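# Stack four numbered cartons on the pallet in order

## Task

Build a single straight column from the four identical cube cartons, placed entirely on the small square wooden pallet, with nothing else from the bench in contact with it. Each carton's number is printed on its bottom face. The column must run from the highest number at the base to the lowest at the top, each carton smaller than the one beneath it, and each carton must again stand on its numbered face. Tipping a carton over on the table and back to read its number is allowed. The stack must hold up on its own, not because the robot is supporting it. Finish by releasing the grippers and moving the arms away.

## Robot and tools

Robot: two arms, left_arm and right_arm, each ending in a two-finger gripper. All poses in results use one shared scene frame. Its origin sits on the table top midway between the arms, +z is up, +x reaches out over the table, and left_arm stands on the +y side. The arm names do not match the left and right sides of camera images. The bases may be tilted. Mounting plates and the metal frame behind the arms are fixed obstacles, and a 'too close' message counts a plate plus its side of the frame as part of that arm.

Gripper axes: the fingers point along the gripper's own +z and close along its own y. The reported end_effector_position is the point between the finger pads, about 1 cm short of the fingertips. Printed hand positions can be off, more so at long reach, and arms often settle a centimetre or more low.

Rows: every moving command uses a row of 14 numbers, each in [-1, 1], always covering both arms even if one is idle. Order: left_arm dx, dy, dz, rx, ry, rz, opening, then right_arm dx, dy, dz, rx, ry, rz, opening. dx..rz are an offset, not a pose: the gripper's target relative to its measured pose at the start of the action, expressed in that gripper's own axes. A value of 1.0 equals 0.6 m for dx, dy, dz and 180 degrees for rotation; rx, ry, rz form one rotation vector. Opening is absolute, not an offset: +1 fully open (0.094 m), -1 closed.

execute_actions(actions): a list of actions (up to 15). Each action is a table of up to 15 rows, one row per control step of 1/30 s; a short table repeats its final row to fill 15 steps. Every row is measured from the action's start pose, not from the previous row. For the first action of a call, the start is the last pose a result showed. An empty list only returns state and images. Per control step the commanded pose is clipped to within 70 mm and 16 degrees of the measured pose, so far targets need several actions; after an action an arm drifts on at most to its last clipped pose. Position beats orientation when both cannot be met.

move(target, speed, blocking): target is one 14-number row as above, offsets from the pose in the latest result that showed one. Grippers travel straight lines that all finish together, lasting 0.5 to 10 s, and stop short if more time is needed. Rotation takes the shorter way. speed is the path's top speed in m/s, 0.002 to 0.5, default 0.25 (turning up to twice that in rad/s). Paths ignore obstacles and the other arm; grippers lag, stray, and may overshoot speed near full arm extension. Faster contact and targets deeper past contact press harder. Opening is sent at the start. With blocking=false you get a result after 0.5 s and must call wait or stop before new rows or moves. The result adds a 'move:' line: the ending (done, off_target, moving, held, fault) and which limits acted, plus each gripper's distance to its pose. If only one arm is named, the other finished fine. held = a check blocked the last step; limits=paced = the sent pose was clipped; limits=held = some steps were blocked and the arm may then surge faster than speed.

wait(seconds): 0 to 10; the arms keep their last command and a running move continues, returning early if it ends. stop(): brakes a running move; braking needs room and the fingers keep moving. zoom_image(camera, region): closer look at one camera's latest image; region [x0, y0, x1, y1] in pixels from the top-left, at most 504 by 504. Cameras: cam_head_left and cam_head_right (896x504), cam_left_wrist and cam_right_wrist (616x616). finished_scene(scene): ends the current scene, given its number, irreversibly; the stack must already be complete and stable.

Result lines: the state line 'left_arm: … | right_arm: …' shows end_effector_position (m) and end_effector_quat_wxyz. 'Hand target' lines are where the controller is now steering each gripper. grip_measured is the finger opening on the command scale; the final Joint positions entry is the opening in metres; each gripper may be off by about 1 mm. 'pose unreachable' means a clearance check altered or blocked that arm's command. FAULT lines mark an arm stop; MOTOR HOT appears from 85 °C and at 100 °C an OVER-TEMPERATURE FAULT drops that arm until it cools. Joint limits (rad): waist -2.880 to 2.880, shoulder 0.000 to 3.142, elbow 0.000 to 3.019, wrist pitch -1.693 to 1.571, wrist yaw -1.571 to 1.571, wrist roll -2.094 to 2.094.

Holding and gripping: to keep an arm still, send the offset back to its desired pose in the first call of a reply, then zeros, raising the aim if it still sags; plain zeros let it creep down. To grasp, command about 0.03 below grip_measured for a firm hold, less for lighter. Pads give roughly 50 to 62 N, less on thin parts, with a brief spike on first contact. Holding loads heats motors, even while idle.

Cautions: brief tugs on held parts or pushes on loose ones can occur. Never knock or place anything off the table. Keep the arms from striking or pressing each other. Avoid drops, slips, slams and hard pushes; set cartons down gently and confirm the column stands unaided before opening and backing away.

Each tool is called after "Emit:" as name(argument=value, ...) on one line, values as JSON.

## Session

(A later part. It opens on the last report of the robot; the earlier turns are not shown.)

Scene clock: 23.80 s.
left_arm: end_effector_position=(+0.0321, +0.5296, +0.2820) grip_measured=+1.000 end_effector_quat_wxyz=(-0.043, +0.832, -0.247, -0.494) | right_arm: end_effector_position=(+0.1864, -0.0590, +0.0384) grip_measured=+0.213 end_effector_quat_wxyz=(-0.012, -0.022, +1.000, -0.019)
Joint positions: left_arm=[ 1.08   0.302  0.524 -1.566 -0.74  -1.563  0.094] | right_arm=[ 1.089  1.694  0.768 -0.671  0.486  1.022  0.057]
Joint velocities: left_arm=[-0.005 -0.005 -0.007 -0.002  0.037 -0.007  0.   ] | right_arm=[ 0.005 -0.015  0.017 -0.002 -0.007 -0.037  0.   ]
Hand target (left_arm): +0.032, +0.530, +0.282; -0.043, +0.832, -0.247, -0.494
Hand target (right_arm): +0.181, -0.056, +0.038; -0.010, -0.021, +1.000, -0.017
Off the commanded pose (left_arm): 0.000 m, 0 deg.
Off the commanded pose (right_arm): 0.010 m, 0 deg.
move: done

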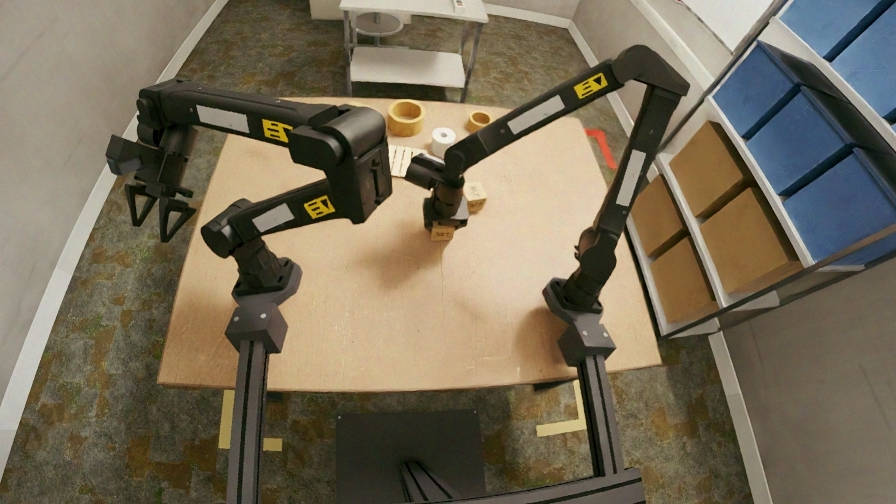

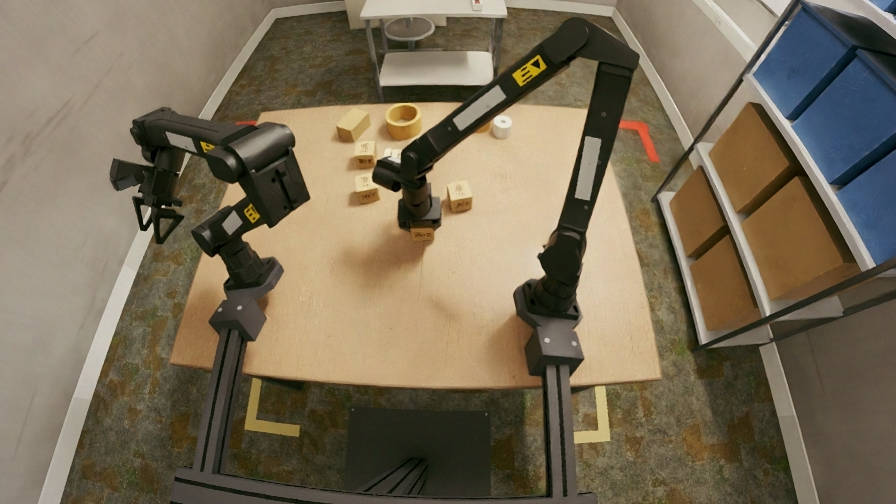

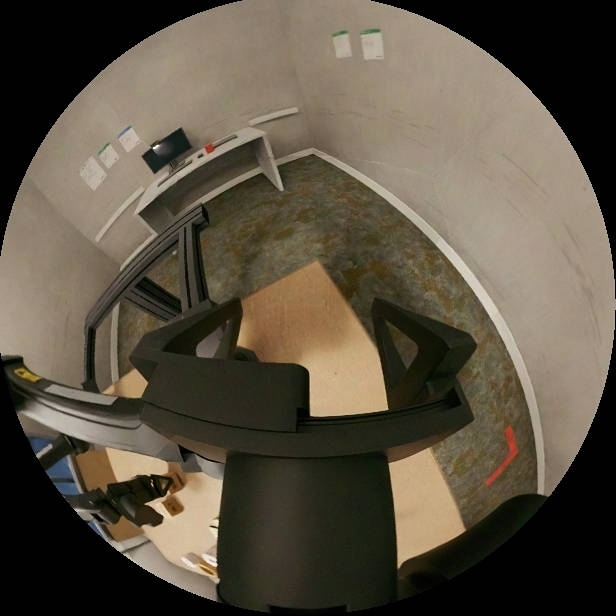

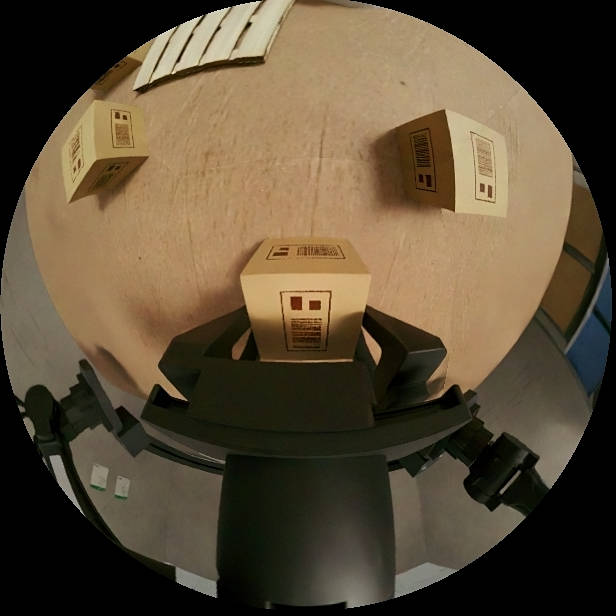

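Emit:
execute_actions(actions=[[[0,0,0,0,0,0,1,0,0,0.03,-0.012,-0.008,0.014,0.15]],[[0,0,0,0,0,0,1,0,0,0.01,0,0,0,0.15]],[[0,0,0,0,0,0,1,0,0,0,0,0,0,0.22]],[[0,0,0,0,0,0,1,0,0,0,0,0,0,0.3]],[[0,0,0,0,0,0,1,0,0,0,0,0,0,1]]])

Emit:
move(target=[0,0,0,0,0,0,1,-0.02,0,-0.16,0,0,0,1])

Emit:
move(target=[0,0,0,0,0,0,1,-0.22,-0.14,-0.01,0,0,-0.05,1])

Scene clock: 26.57 s.
left_arm: end_effector_position=(+0.0321, +0.5296, +0.2820) grip_measured=+1.000 end_effector_quat_wxyz=(-0.043, +0.832, -0.247, -0.494) | right_arm: end_effector_position=(+0.1879, -0.0542, +0.0292) grip_measured=+1.000 end_effector_quat_wxyz=(+0.006, +0.000, +1.000, +0.009)
Joint positions: left_arm=[ 1.08   0.302  0.524 -1.566 -0.74  -1.563  0.094] | right_arm=[ 1.081  1.695  0.73  -0.554  0.487  1.022  0.094]
Joint velocities: left_arm=[-0.005 -0.005  0.012  0.002  0.007 -0.022  0.   ] | right_arm=[-0.005 -0.005 -0.012 -0.002  0.095 -0.022  0.   ]
Hand target (left_arm): +0.032, +0.530, +0.282; -0.043, +0.832, -0.247, -0.494
Hand target (right_arm): +0.188, -0.054, +0.029; +0.006, +0.000, +1.000, +0.009
Off the commanded pose (left_arm): 0.000 m, 0 deg.
Off the commanded pose (right_arm): 0.000 m, 0 deg.

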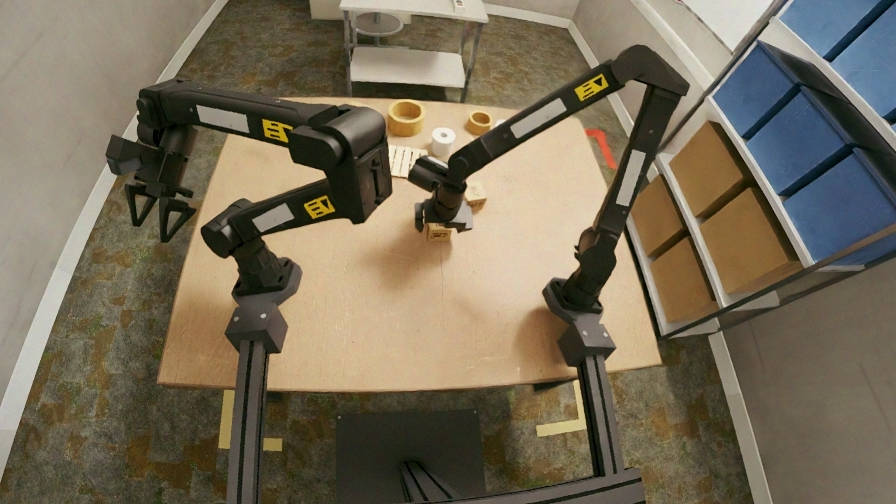

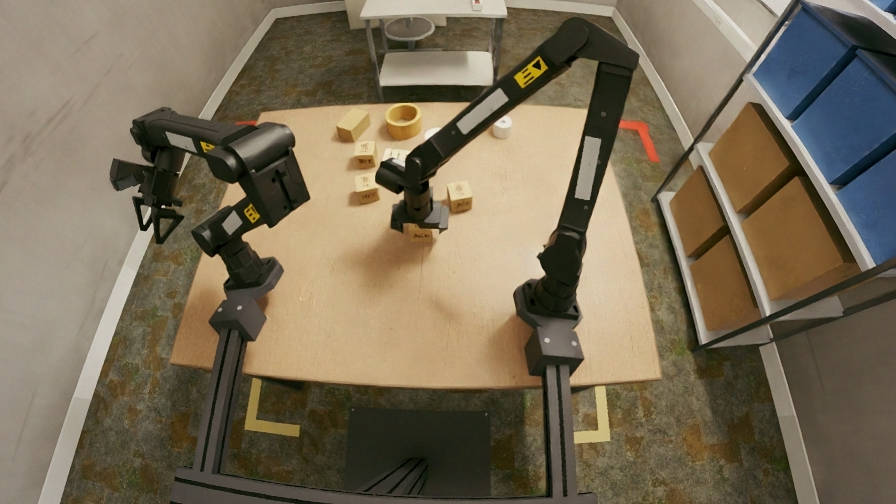

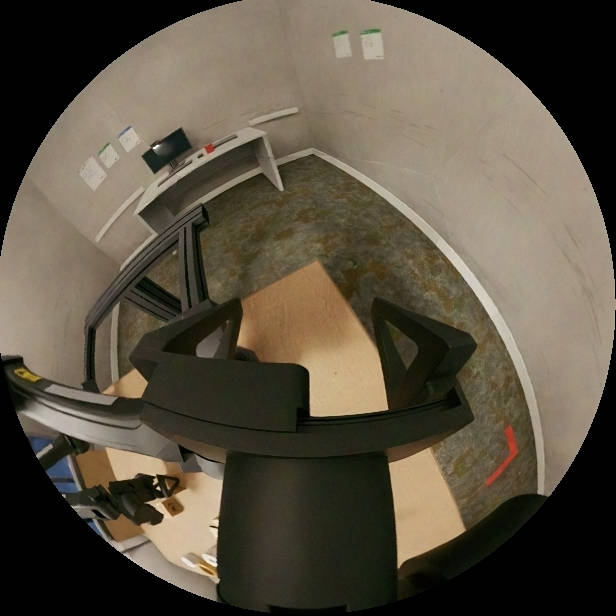

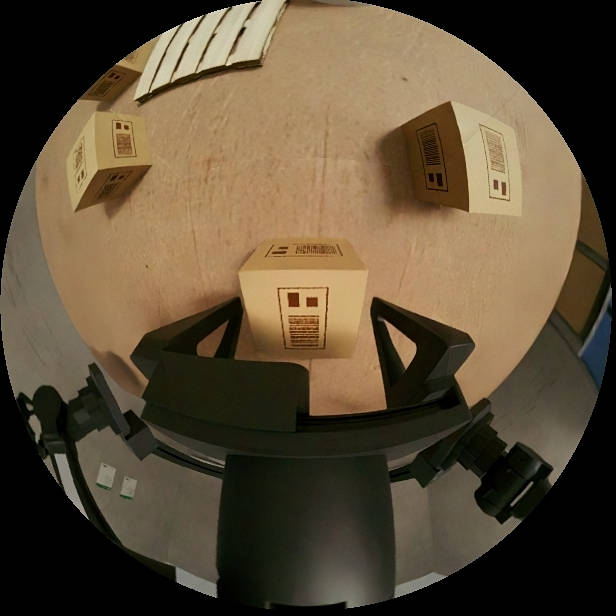

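Scene clock: 27.43 s.
left_arm: end_effector_position=(+0.0321, +0.5296, +0.2820) grip_measured=+1.000 end_effector_quat_wxyz=(-0.043, +0.832, -0.247, -0.494) | right_arm: end_effector_position=(+0.1904, -0.0665, +0.1159) grip_measured=+1.000 end_effector_quat_wxyz=(+0.001, -0.010, +1.000, -0.001)
Joint positions: left_arm=[ 1.08   0.302  0.524 -1.566 -0.74  -1.563  0.094] | right_arm=[ 1.176  1.501  0.792 -0.886  0.489  1.121  0.094]
Joint velocities: left_arm=[-0.005 -0.005  0.012 -0.002 -0.007 -0.007  0.   ] | right_arm=[-0.015 -0.005 -0.002 -0.017 -0.037  0.095  0.   ]
Hand target (left_arm): +0.032, +0.530, +0.282; -0.043, +0.832, -0.247, -0.494
Hand target (right_arm): +0.197, -0.056, +0.124; +0.006, +0.000, +1.000, +0.008
Off the commanded pose (left_arm): 0.000 m, 0 deg.
Off the commanded pose (right_arm): 0.016 m, 2 deg.
move: off_target (right_arm)

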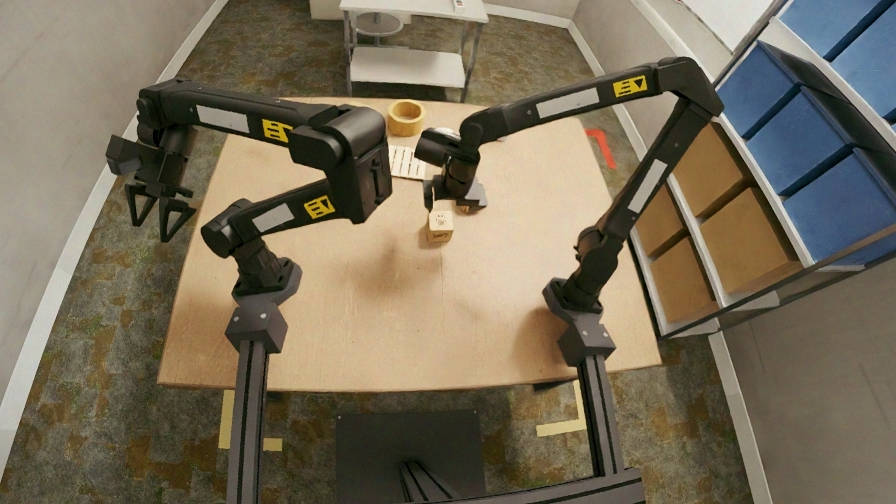

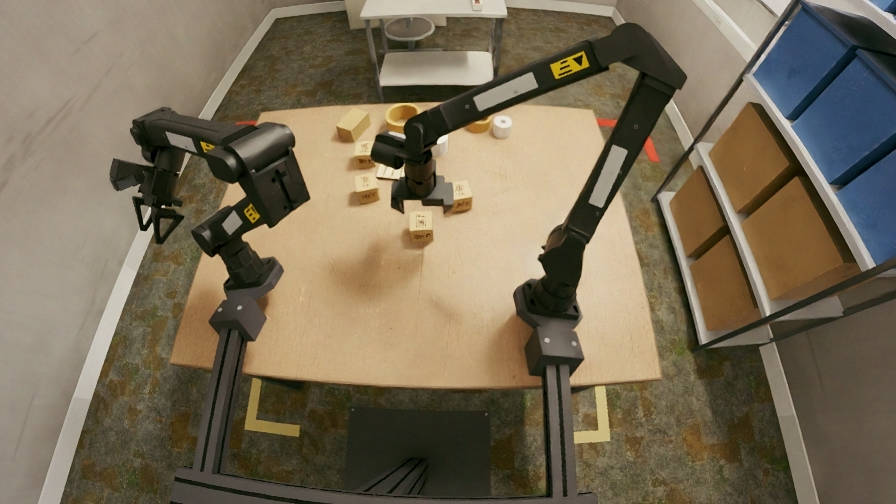

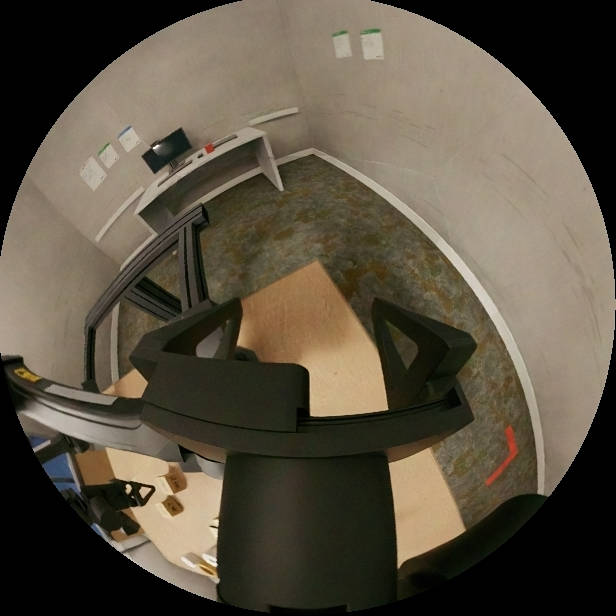

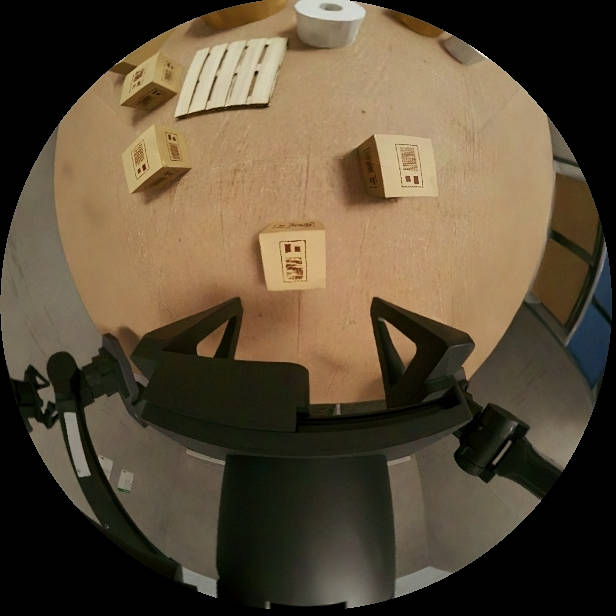

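Scene clock: 28.73 s.
left_arm: end_effector_position=(+0.0321, +0.5296, +0.2820) grip_measured=+1.000 end_effector_quat_wxyz=(-0.043, +0.832, -0.247, -0.494) | right_arm: end_effector_position=(+0.3050, -0.1501, +0.1114) grip_measured=+1.000 end_effector_quat_wxyz=(-0.013, -0.091, +0.996, -0.008)
Joint positions: left_arm=[ 1.08   0.302  0.524 -1.566 -0.74  -1.563  0.094] | right_arm=[ 0.806  1.364  0.848 -0.919  0.456  0.558  0.094]
Joint velocities: left_arm=[-0.005 -0.015 -0.012 -0.002  0.066 -0.051  0.   ] | right_arm=[-0.005 -0.015  0.002  0.007  0.022 -0.066  0.   ]
Hand target (left_arm): +0.032, +0.530, +0.282; -0.043, +0.832, -0.247, -0.494
Hand target (right_arm): +0.322, -0.146, +0.125; +0.001, -0.089, +0.996, +0.004
Off the commanded pose (left_arm): 0.000 m, 0 deg.
Off the commanded pose (right_arm): 0.022 m, 2 deg.
move: off_target (right_arm)

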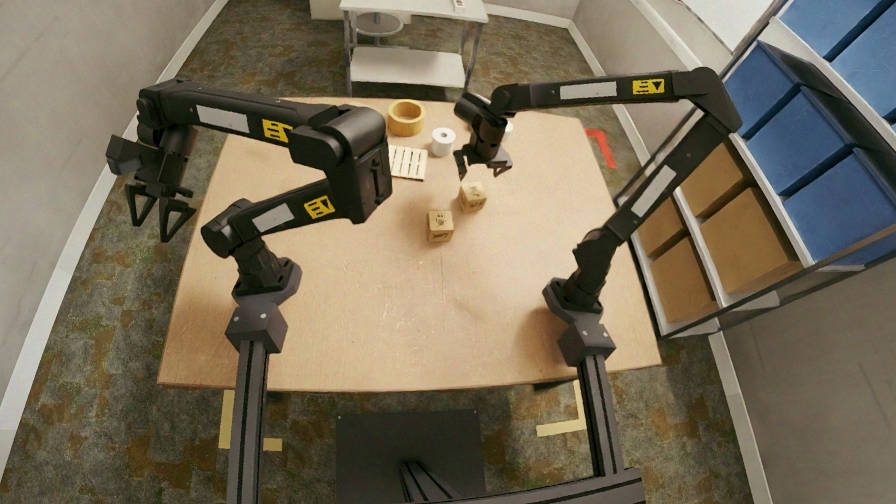

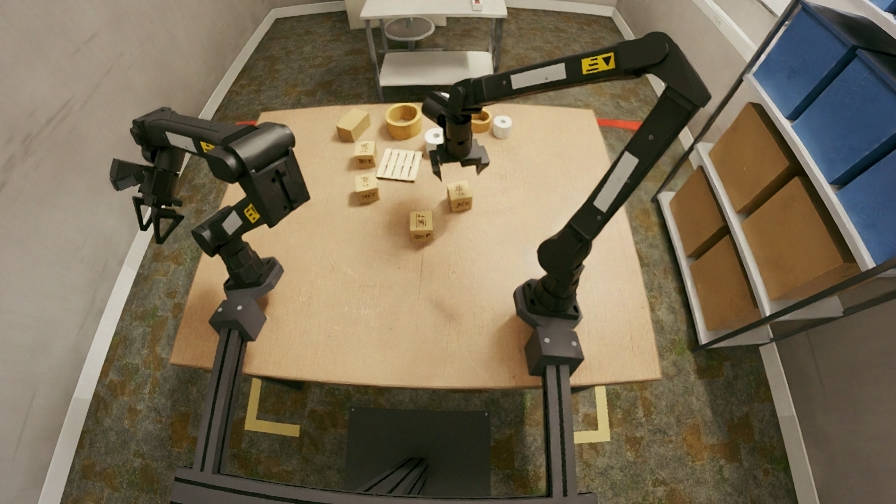

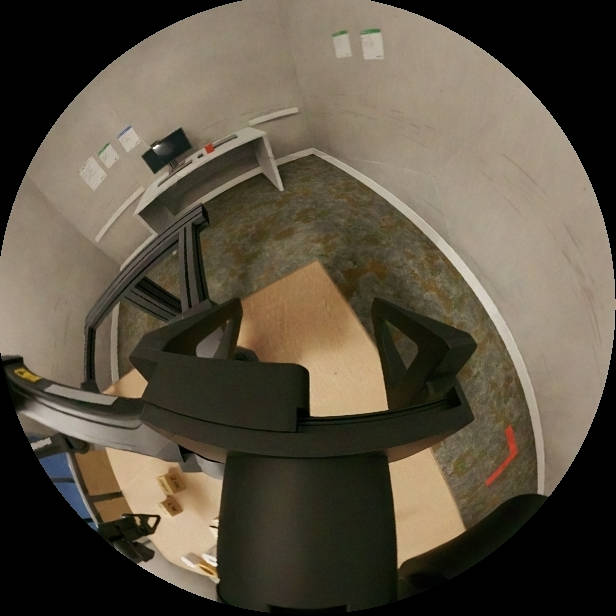

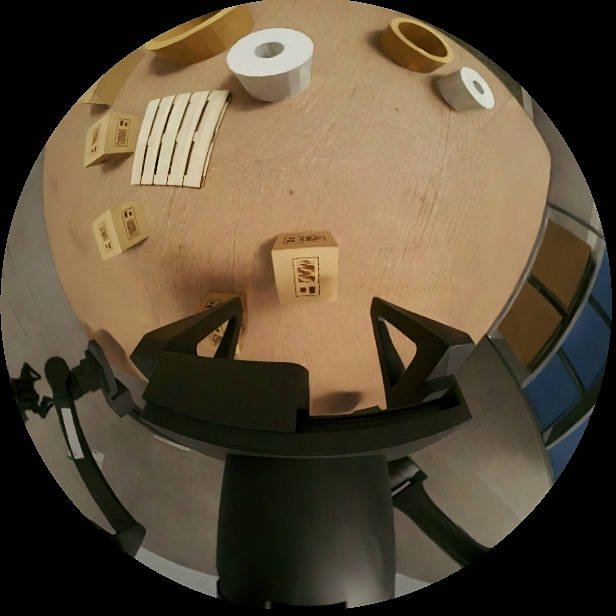

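Back ~1.4 cm.

Emit:
move(target=[0,0,0,0,0,0,1,0.025,0,0.15,-0.005,-0.008,-0.01,1], speed=0.08)

Scene clock: 30.43 s.
left_arm: end_effector_position=(+0.0321, +0.5296, +0.2820) grip_measured=+1.000 end_effector_quat_wxyz=(-0.043, +0.832, -0.247, -0.494) | right_arm: end_effector_position=(+0.2939, -0.1505, +0.0322) grip_measured=+1.000 end_effector_quat_wxyz=(+0.008, -0.100, +0.995, +0.008)
Joint positions: left_arm=[ 1.08   0.302  0.524 -1.566 -0.74  -1.563  0.094] | right_arm=[ 0.723  1.483  0.719 -0.573  0.438  0.425  0.094]
Joint velocities: left_arm=[-0.005  0.005 -0.017  0.017  0.037 -0.095  0.   ] | right_arm=[ 0.005 -0.005 -0.012 -0.007  0.007  0.007  0.   ]
Hand target (left_arm): +0.032, +0.530, +0.282; -0.043, +0.832, -0.247, -0.494
Hand target (right_arm): +0.289, -0.155, +0.023; -0.001, -0.107, +0.994, +0.003
Off the commanded pose (left_arm): 0.000 m, 0 deg.
Off the commanded pose (right_arm): 0.012 m, 2 deg.
move: off_target (right_arm)

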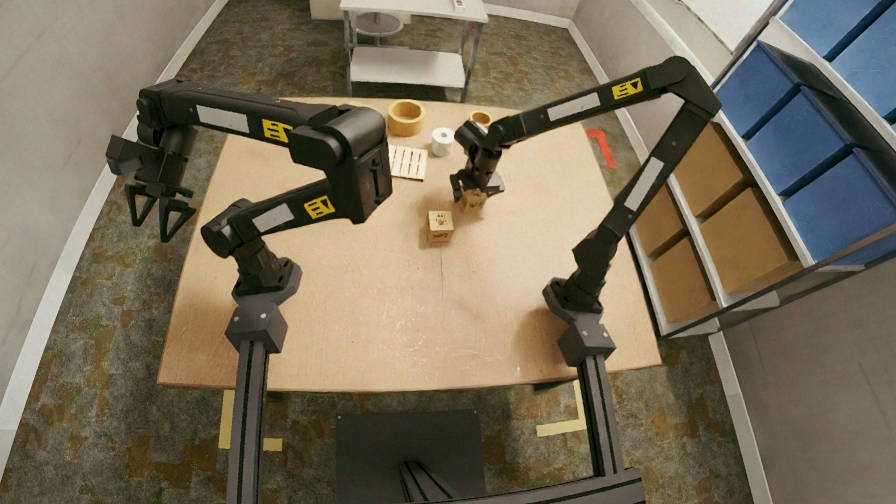

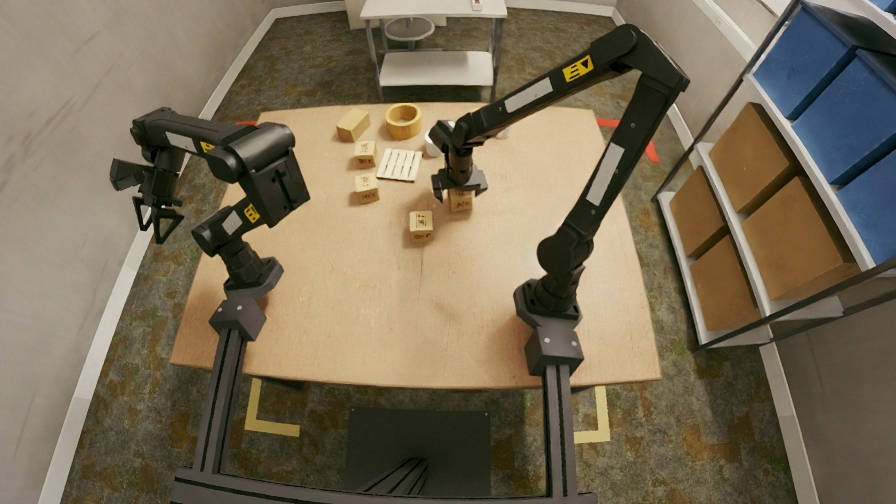

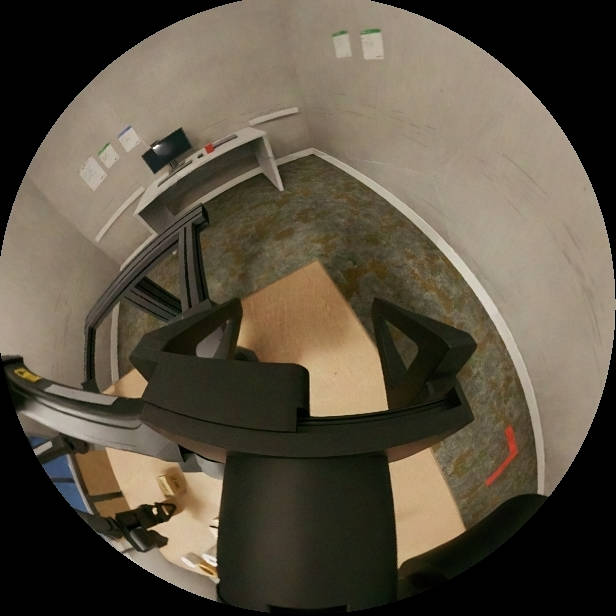

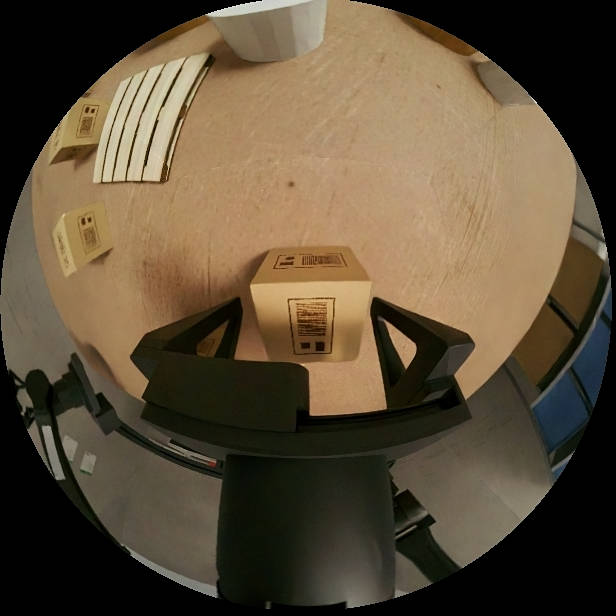

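Emit:
execute_actions(actions=[[[0,0,0,0,0,0,1,0.015,0,0.01,0,0,0,0.4]],[[0,0,0,0,0,0,1,0,0,0,0,0,0,0.26]],[[0,0,0,0,0,0,1,0,0,0,0,0,0,0.15]]])

Emit:
move(target=[0,0,0,0,0,0,1,-0.03,0.11,-0.33,0,0,0.064,0.15])

Emit:
move(target=[0,0,0,0,0,0,1,0,0,0,-0.53,0.205,-0.147,0.15], speed=0.4)

Emit:
zoom_image(camera="cam_head_left", region=[380,80,540,240])

Emit:
move(target=[0,0,0,0,0,0,1,0,0,0,0.52,-0.212,0.126,0.15], speed=0.4)

Scene clock: 32.33 s.
left_arm: end_effector_position=(+0.0321, +0.5296, +0.2820) grip_measured=+1.000 end_effector_quat_wxyz=(-0.043, +0.832, -0.247, -0.494) | right_arm: end_effector_position=(+0.2886, -0.1523, +0.0287) grip_measured=+0.208 end_effector_quat_wxyz=(+0.009, -0.100, +0.995, +0.009)
Joint positions: left_arm=[ 1.08   0.302  0.524 -1.566 -0.74  -1.563  0.094] | right_arm=[ 0.723  1.483  0.7   -0.553  0.438  0.422  0.057]
Joint velocities: left_arm=[-0.015  0.005 -0.002 -0.002 -0.037  0.022  0.   ] | right_arm=[-0.005  0.005  0.007  0.002  0.051 -0.007 -0.001]
Hand target (left_arm): +0.032, +0.530, +0.282; -0.043, +0.832, -0.247, -0.494
Hand target (right_arm): +0.289, -0.152, +0.029; +0.009, -0.100, +0.995, +0.009
Off the commanded pose (left_arm): 0.000 m, 0 deg.
Off the commanded pose (right_arm): 0.000 m, 0 deg.

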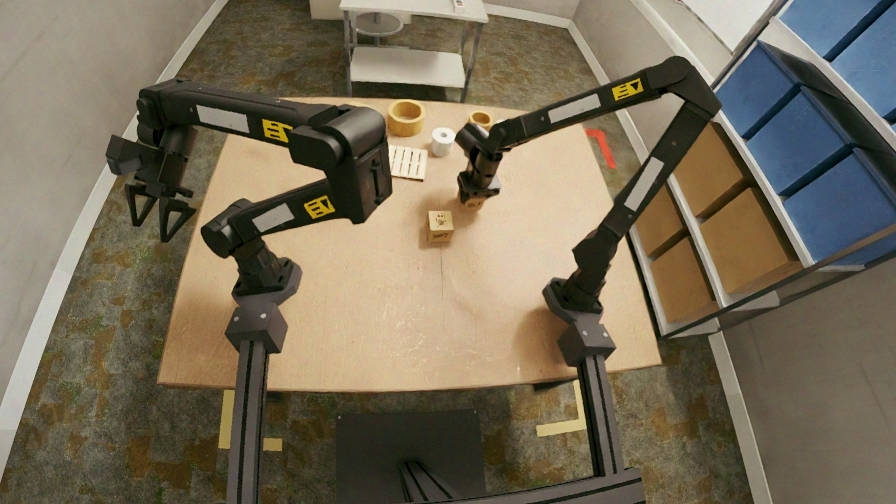

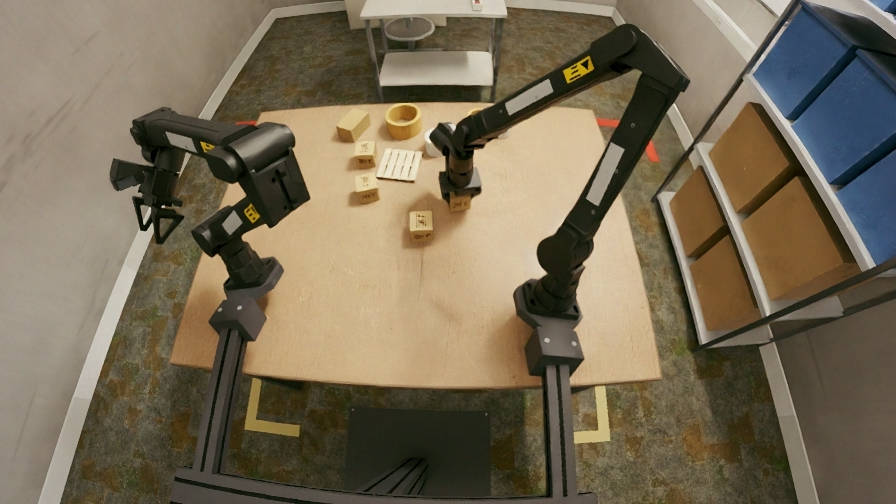

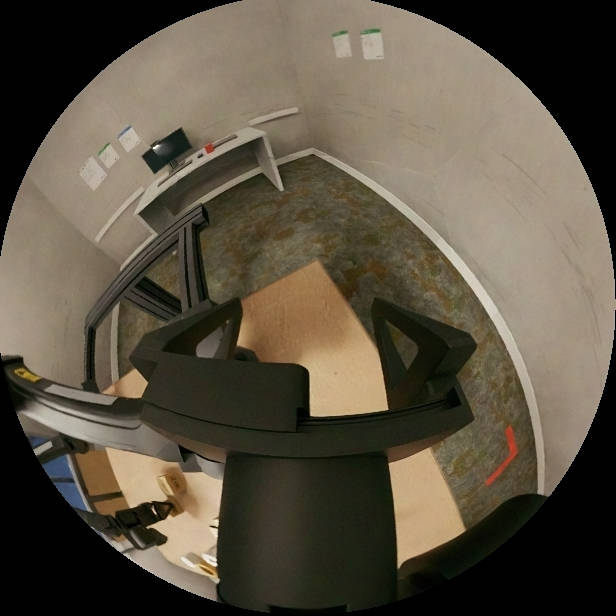

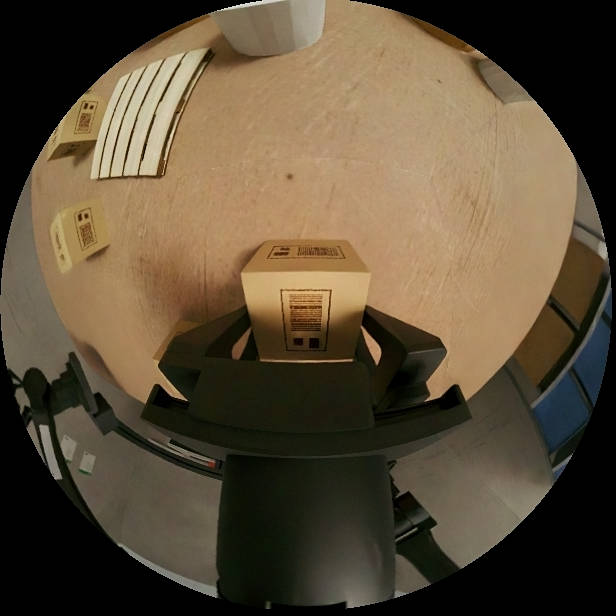

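Scene clock: 33.83 s.
left_arm: end_effector_position=(+0.0321, +0.5296, +0.2820) grip_measured=+1.000 end_effector_quat_wxyz=(-0.043, +0.832, -0.247, -0.494) | right_arm: end_effector_position=(+0.2751, -0.0962, +0.2093) grip_measured=+0.208 end_effector_quat_wxyz=(-0.003, -0.017, +1.000, -0.011)
Joint positions: left_arm=[ 1.08   0.302  0.524 -1.566 -0.74  -1.563  0.094] | right_arm=[ 1.081  1.355  1.017 -1.229  0.493  1.011  0.057]
Joint velocities: left_arm=[ 0.005 -0.005 -0.007 -0.017 -0.051 -0.095  0.   ] | right_arm=[ 0.005 -0.005 -0.007  0.012  0.051  0.037 -0.002]
Hand target (left_arm): +0.032, +0.530, +0.282; -0.043, +0.832, -0.247, -0.494
Hand target (right_arm): +0.288, -0.088, +0.226; +0.008, -0.000, +1.000, +0.006
Off the commanded pose (left_arm): 0.000 m, 0 deg.
Off the commanded pose (right_arm): 0.025 m, 3 deg.
move: off_target (right_arm)

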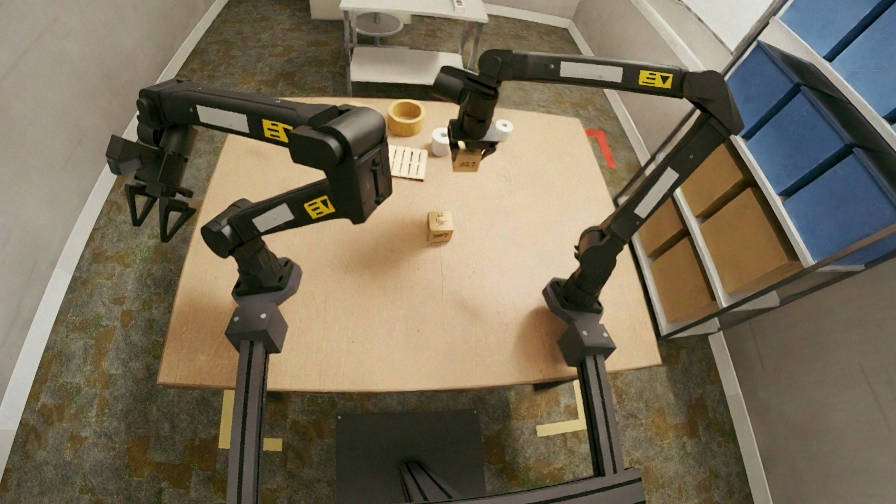

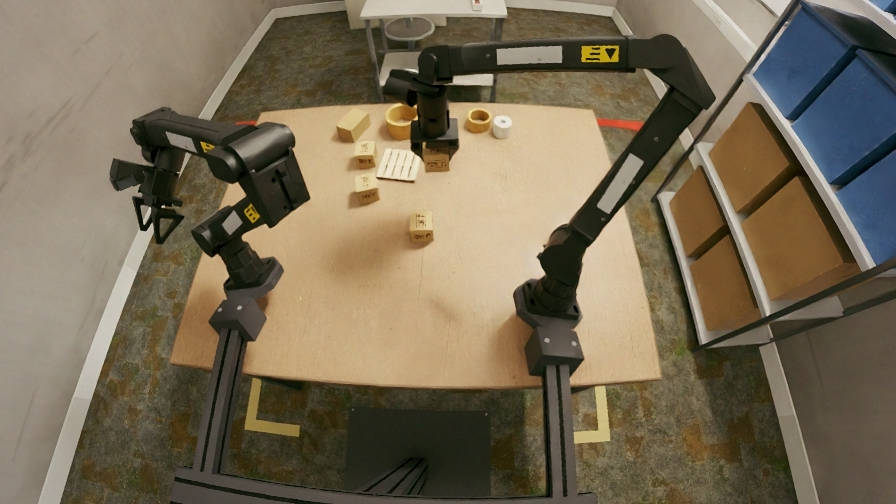

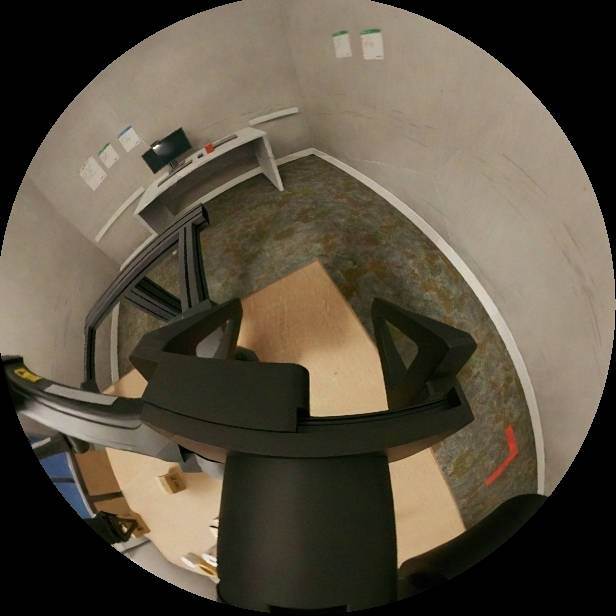

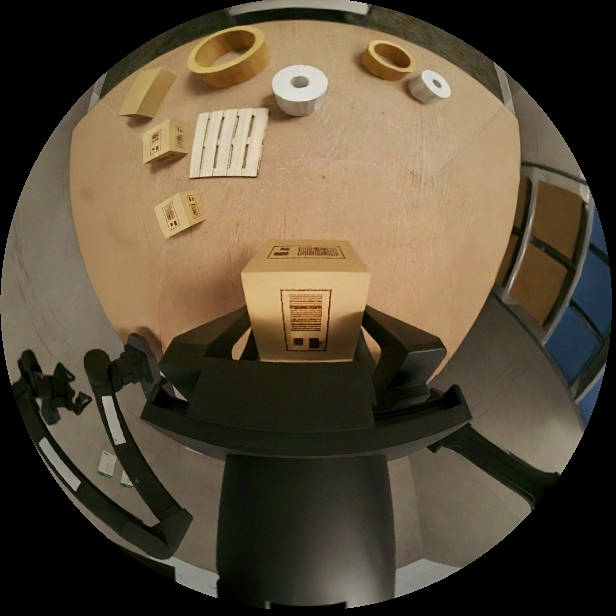

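Scene clock: 37.00 s.
left_arm: end_effector_position=(+0.0321, +0.5296, +0.2820) grip_measured=+1.000 end_effector_quat_wxyz=(-0.043, +0.832, -0.247, -0.494) | right_arm: end_effector_position=(+0.2686, -0.0951, +0.2174) grip_measured=+0.209 end_effector_quat_wxyz=(-0.287, -0.197, +0.614, +0.708)
Joint positions: left_arm=[ 1.08   0.302  0.524 -1.566 -0.74  -1.563  0.094] | right_arm=[ 0.446  1.68   1.028 -1.682 -1.176 -0.917  0.057]
Joint velocities: left_arm=[-0.005 -0.005 -0.002 -0.007 -0.022 -0.051  0.   ] | right_arm=[ 0.005 -0.005 -0.002 -0.012  0.037  0.066 -0.   ]
Hand target (left_arm): +0.032, +0.530, +0.282; -0.043, +0.832, -0.247, -0.494
Hand target (right_arm): +0.279, -0.094, +0.214; -0.281, -0.198, +0.614, +0.711
Off the commanded pose (left_arm): 0.000 m, 0 deg.
Off the commanded pose (right_arm): 0.010 m, 1 deg.
joint sent to its limit (right arm) — the command would take joint 4 (wrist pitch) past its lower limit, so that joint was sent only as far as its limit.
move: done

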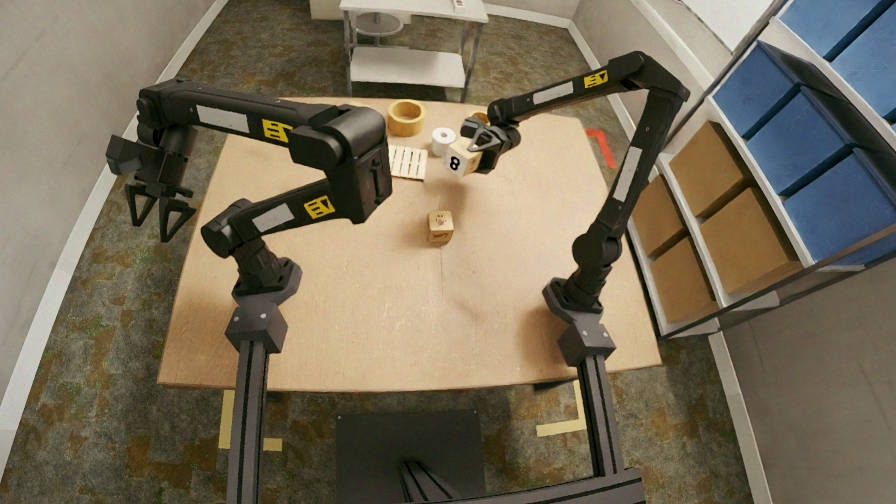

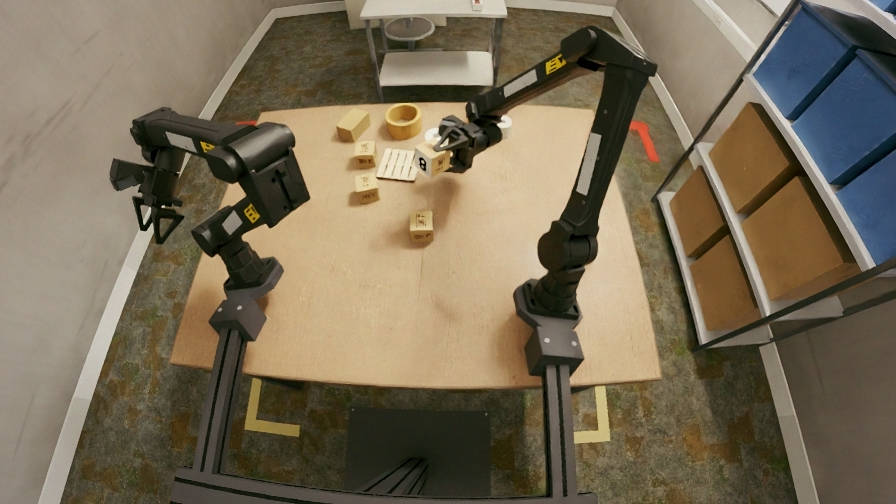

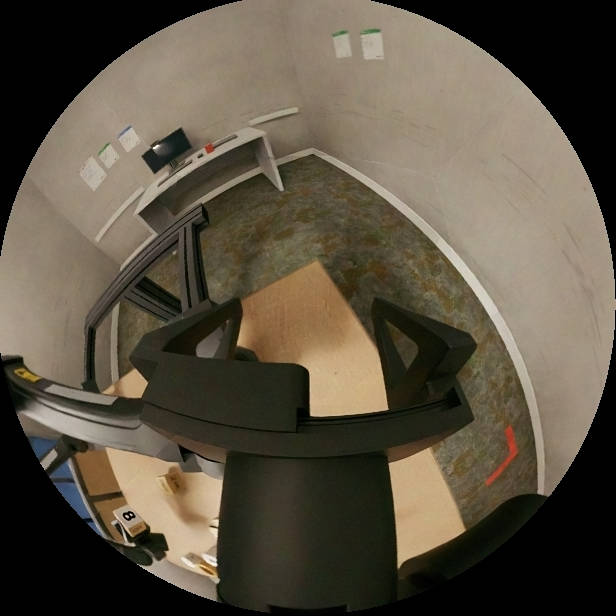

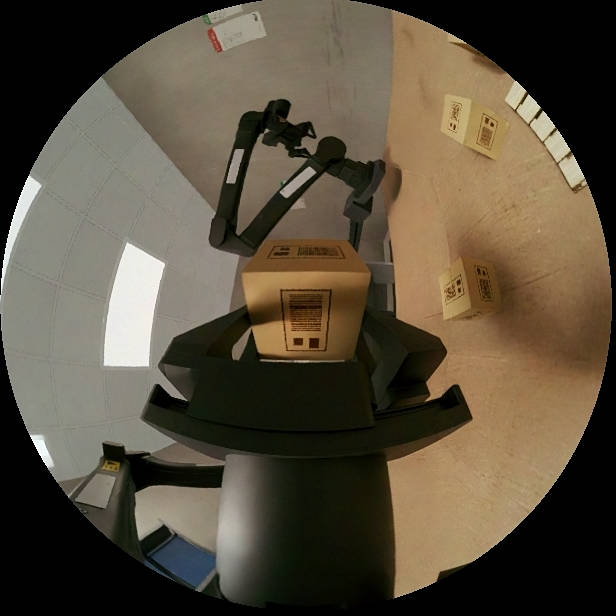

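Region (380, 80, 540, 240) of cam_head_left's 896x504 image, scaled by 3.150, with more detail than that image has.

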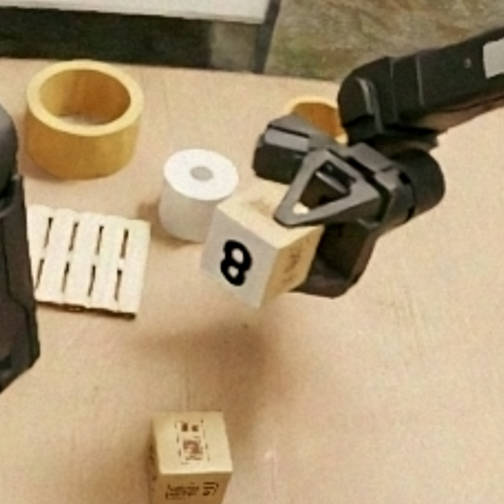

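Scene clock: 39.93 s.
left_arm: end_effector_position=(+0.0321, +0.5296, +0.2820) grip_measured=+1.000 end_effector_quat_wxyz=(-0.043, +0.832, -0.247, -0.494) | right_arm: end_effector_position=(+0.2516, -0.1123, +0.1980) grip_measured=+0.209 end_effector_quat_wxyz=(+0.008, -0.038, +0.999, -0.007)
Joint positions: left_arm=[ 1.08   0.302  0.524 -1.566 -0.74  -1.563  0.094] | right_arm=[ 1.102  1.295  0.912 -1.175  0.507  0.983  0.057]
Joint velocities: left_arm=[-0.005 -0.005 -0.002 -0.002  0.007  0.022  0.   ] | right_arm=[ 0.024 -0.005 -0.002  0.002 -0.037  0.051  0.   ]
Hand target (left_arm): +0.032, +0.530, +0.282; -0.043, +0.832, -0.247, -0.494
Hand target (right_arm): +0.264, -0.098, +0.212; +0.017, -0.026, +0.999, +0.006
Off the commanded pose (left_arm): 0.000 m, 0 deg.
Off the commanded pose (right_arm): 0.031 m, 3 deg.
move: off_target (right_arm)

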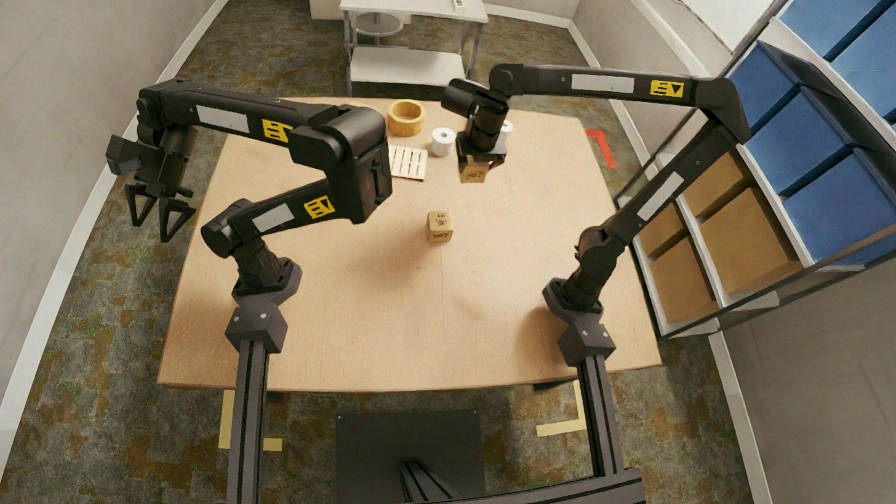

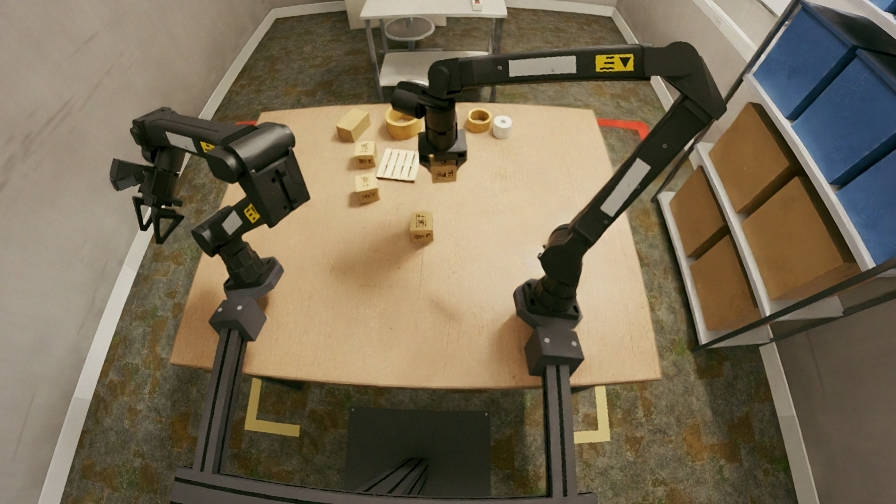

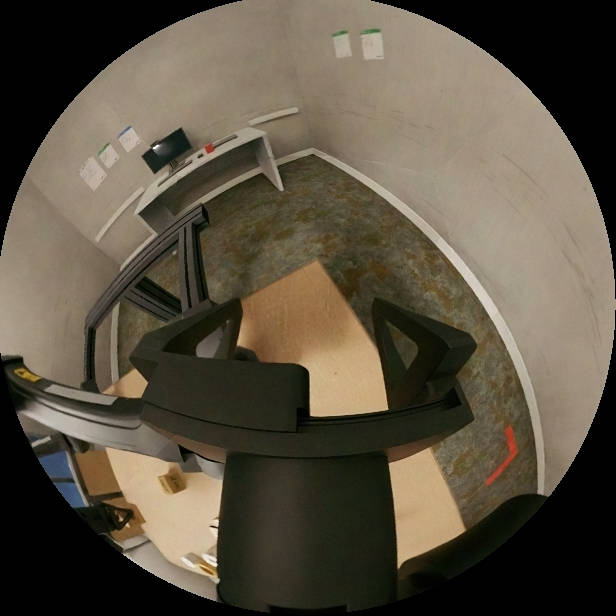

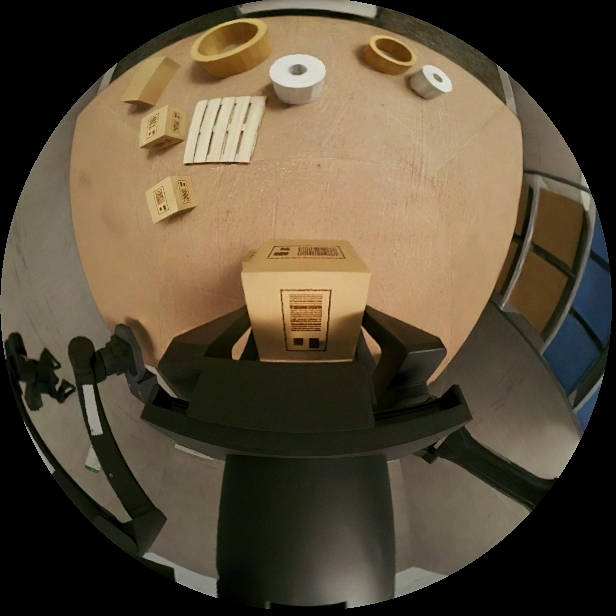

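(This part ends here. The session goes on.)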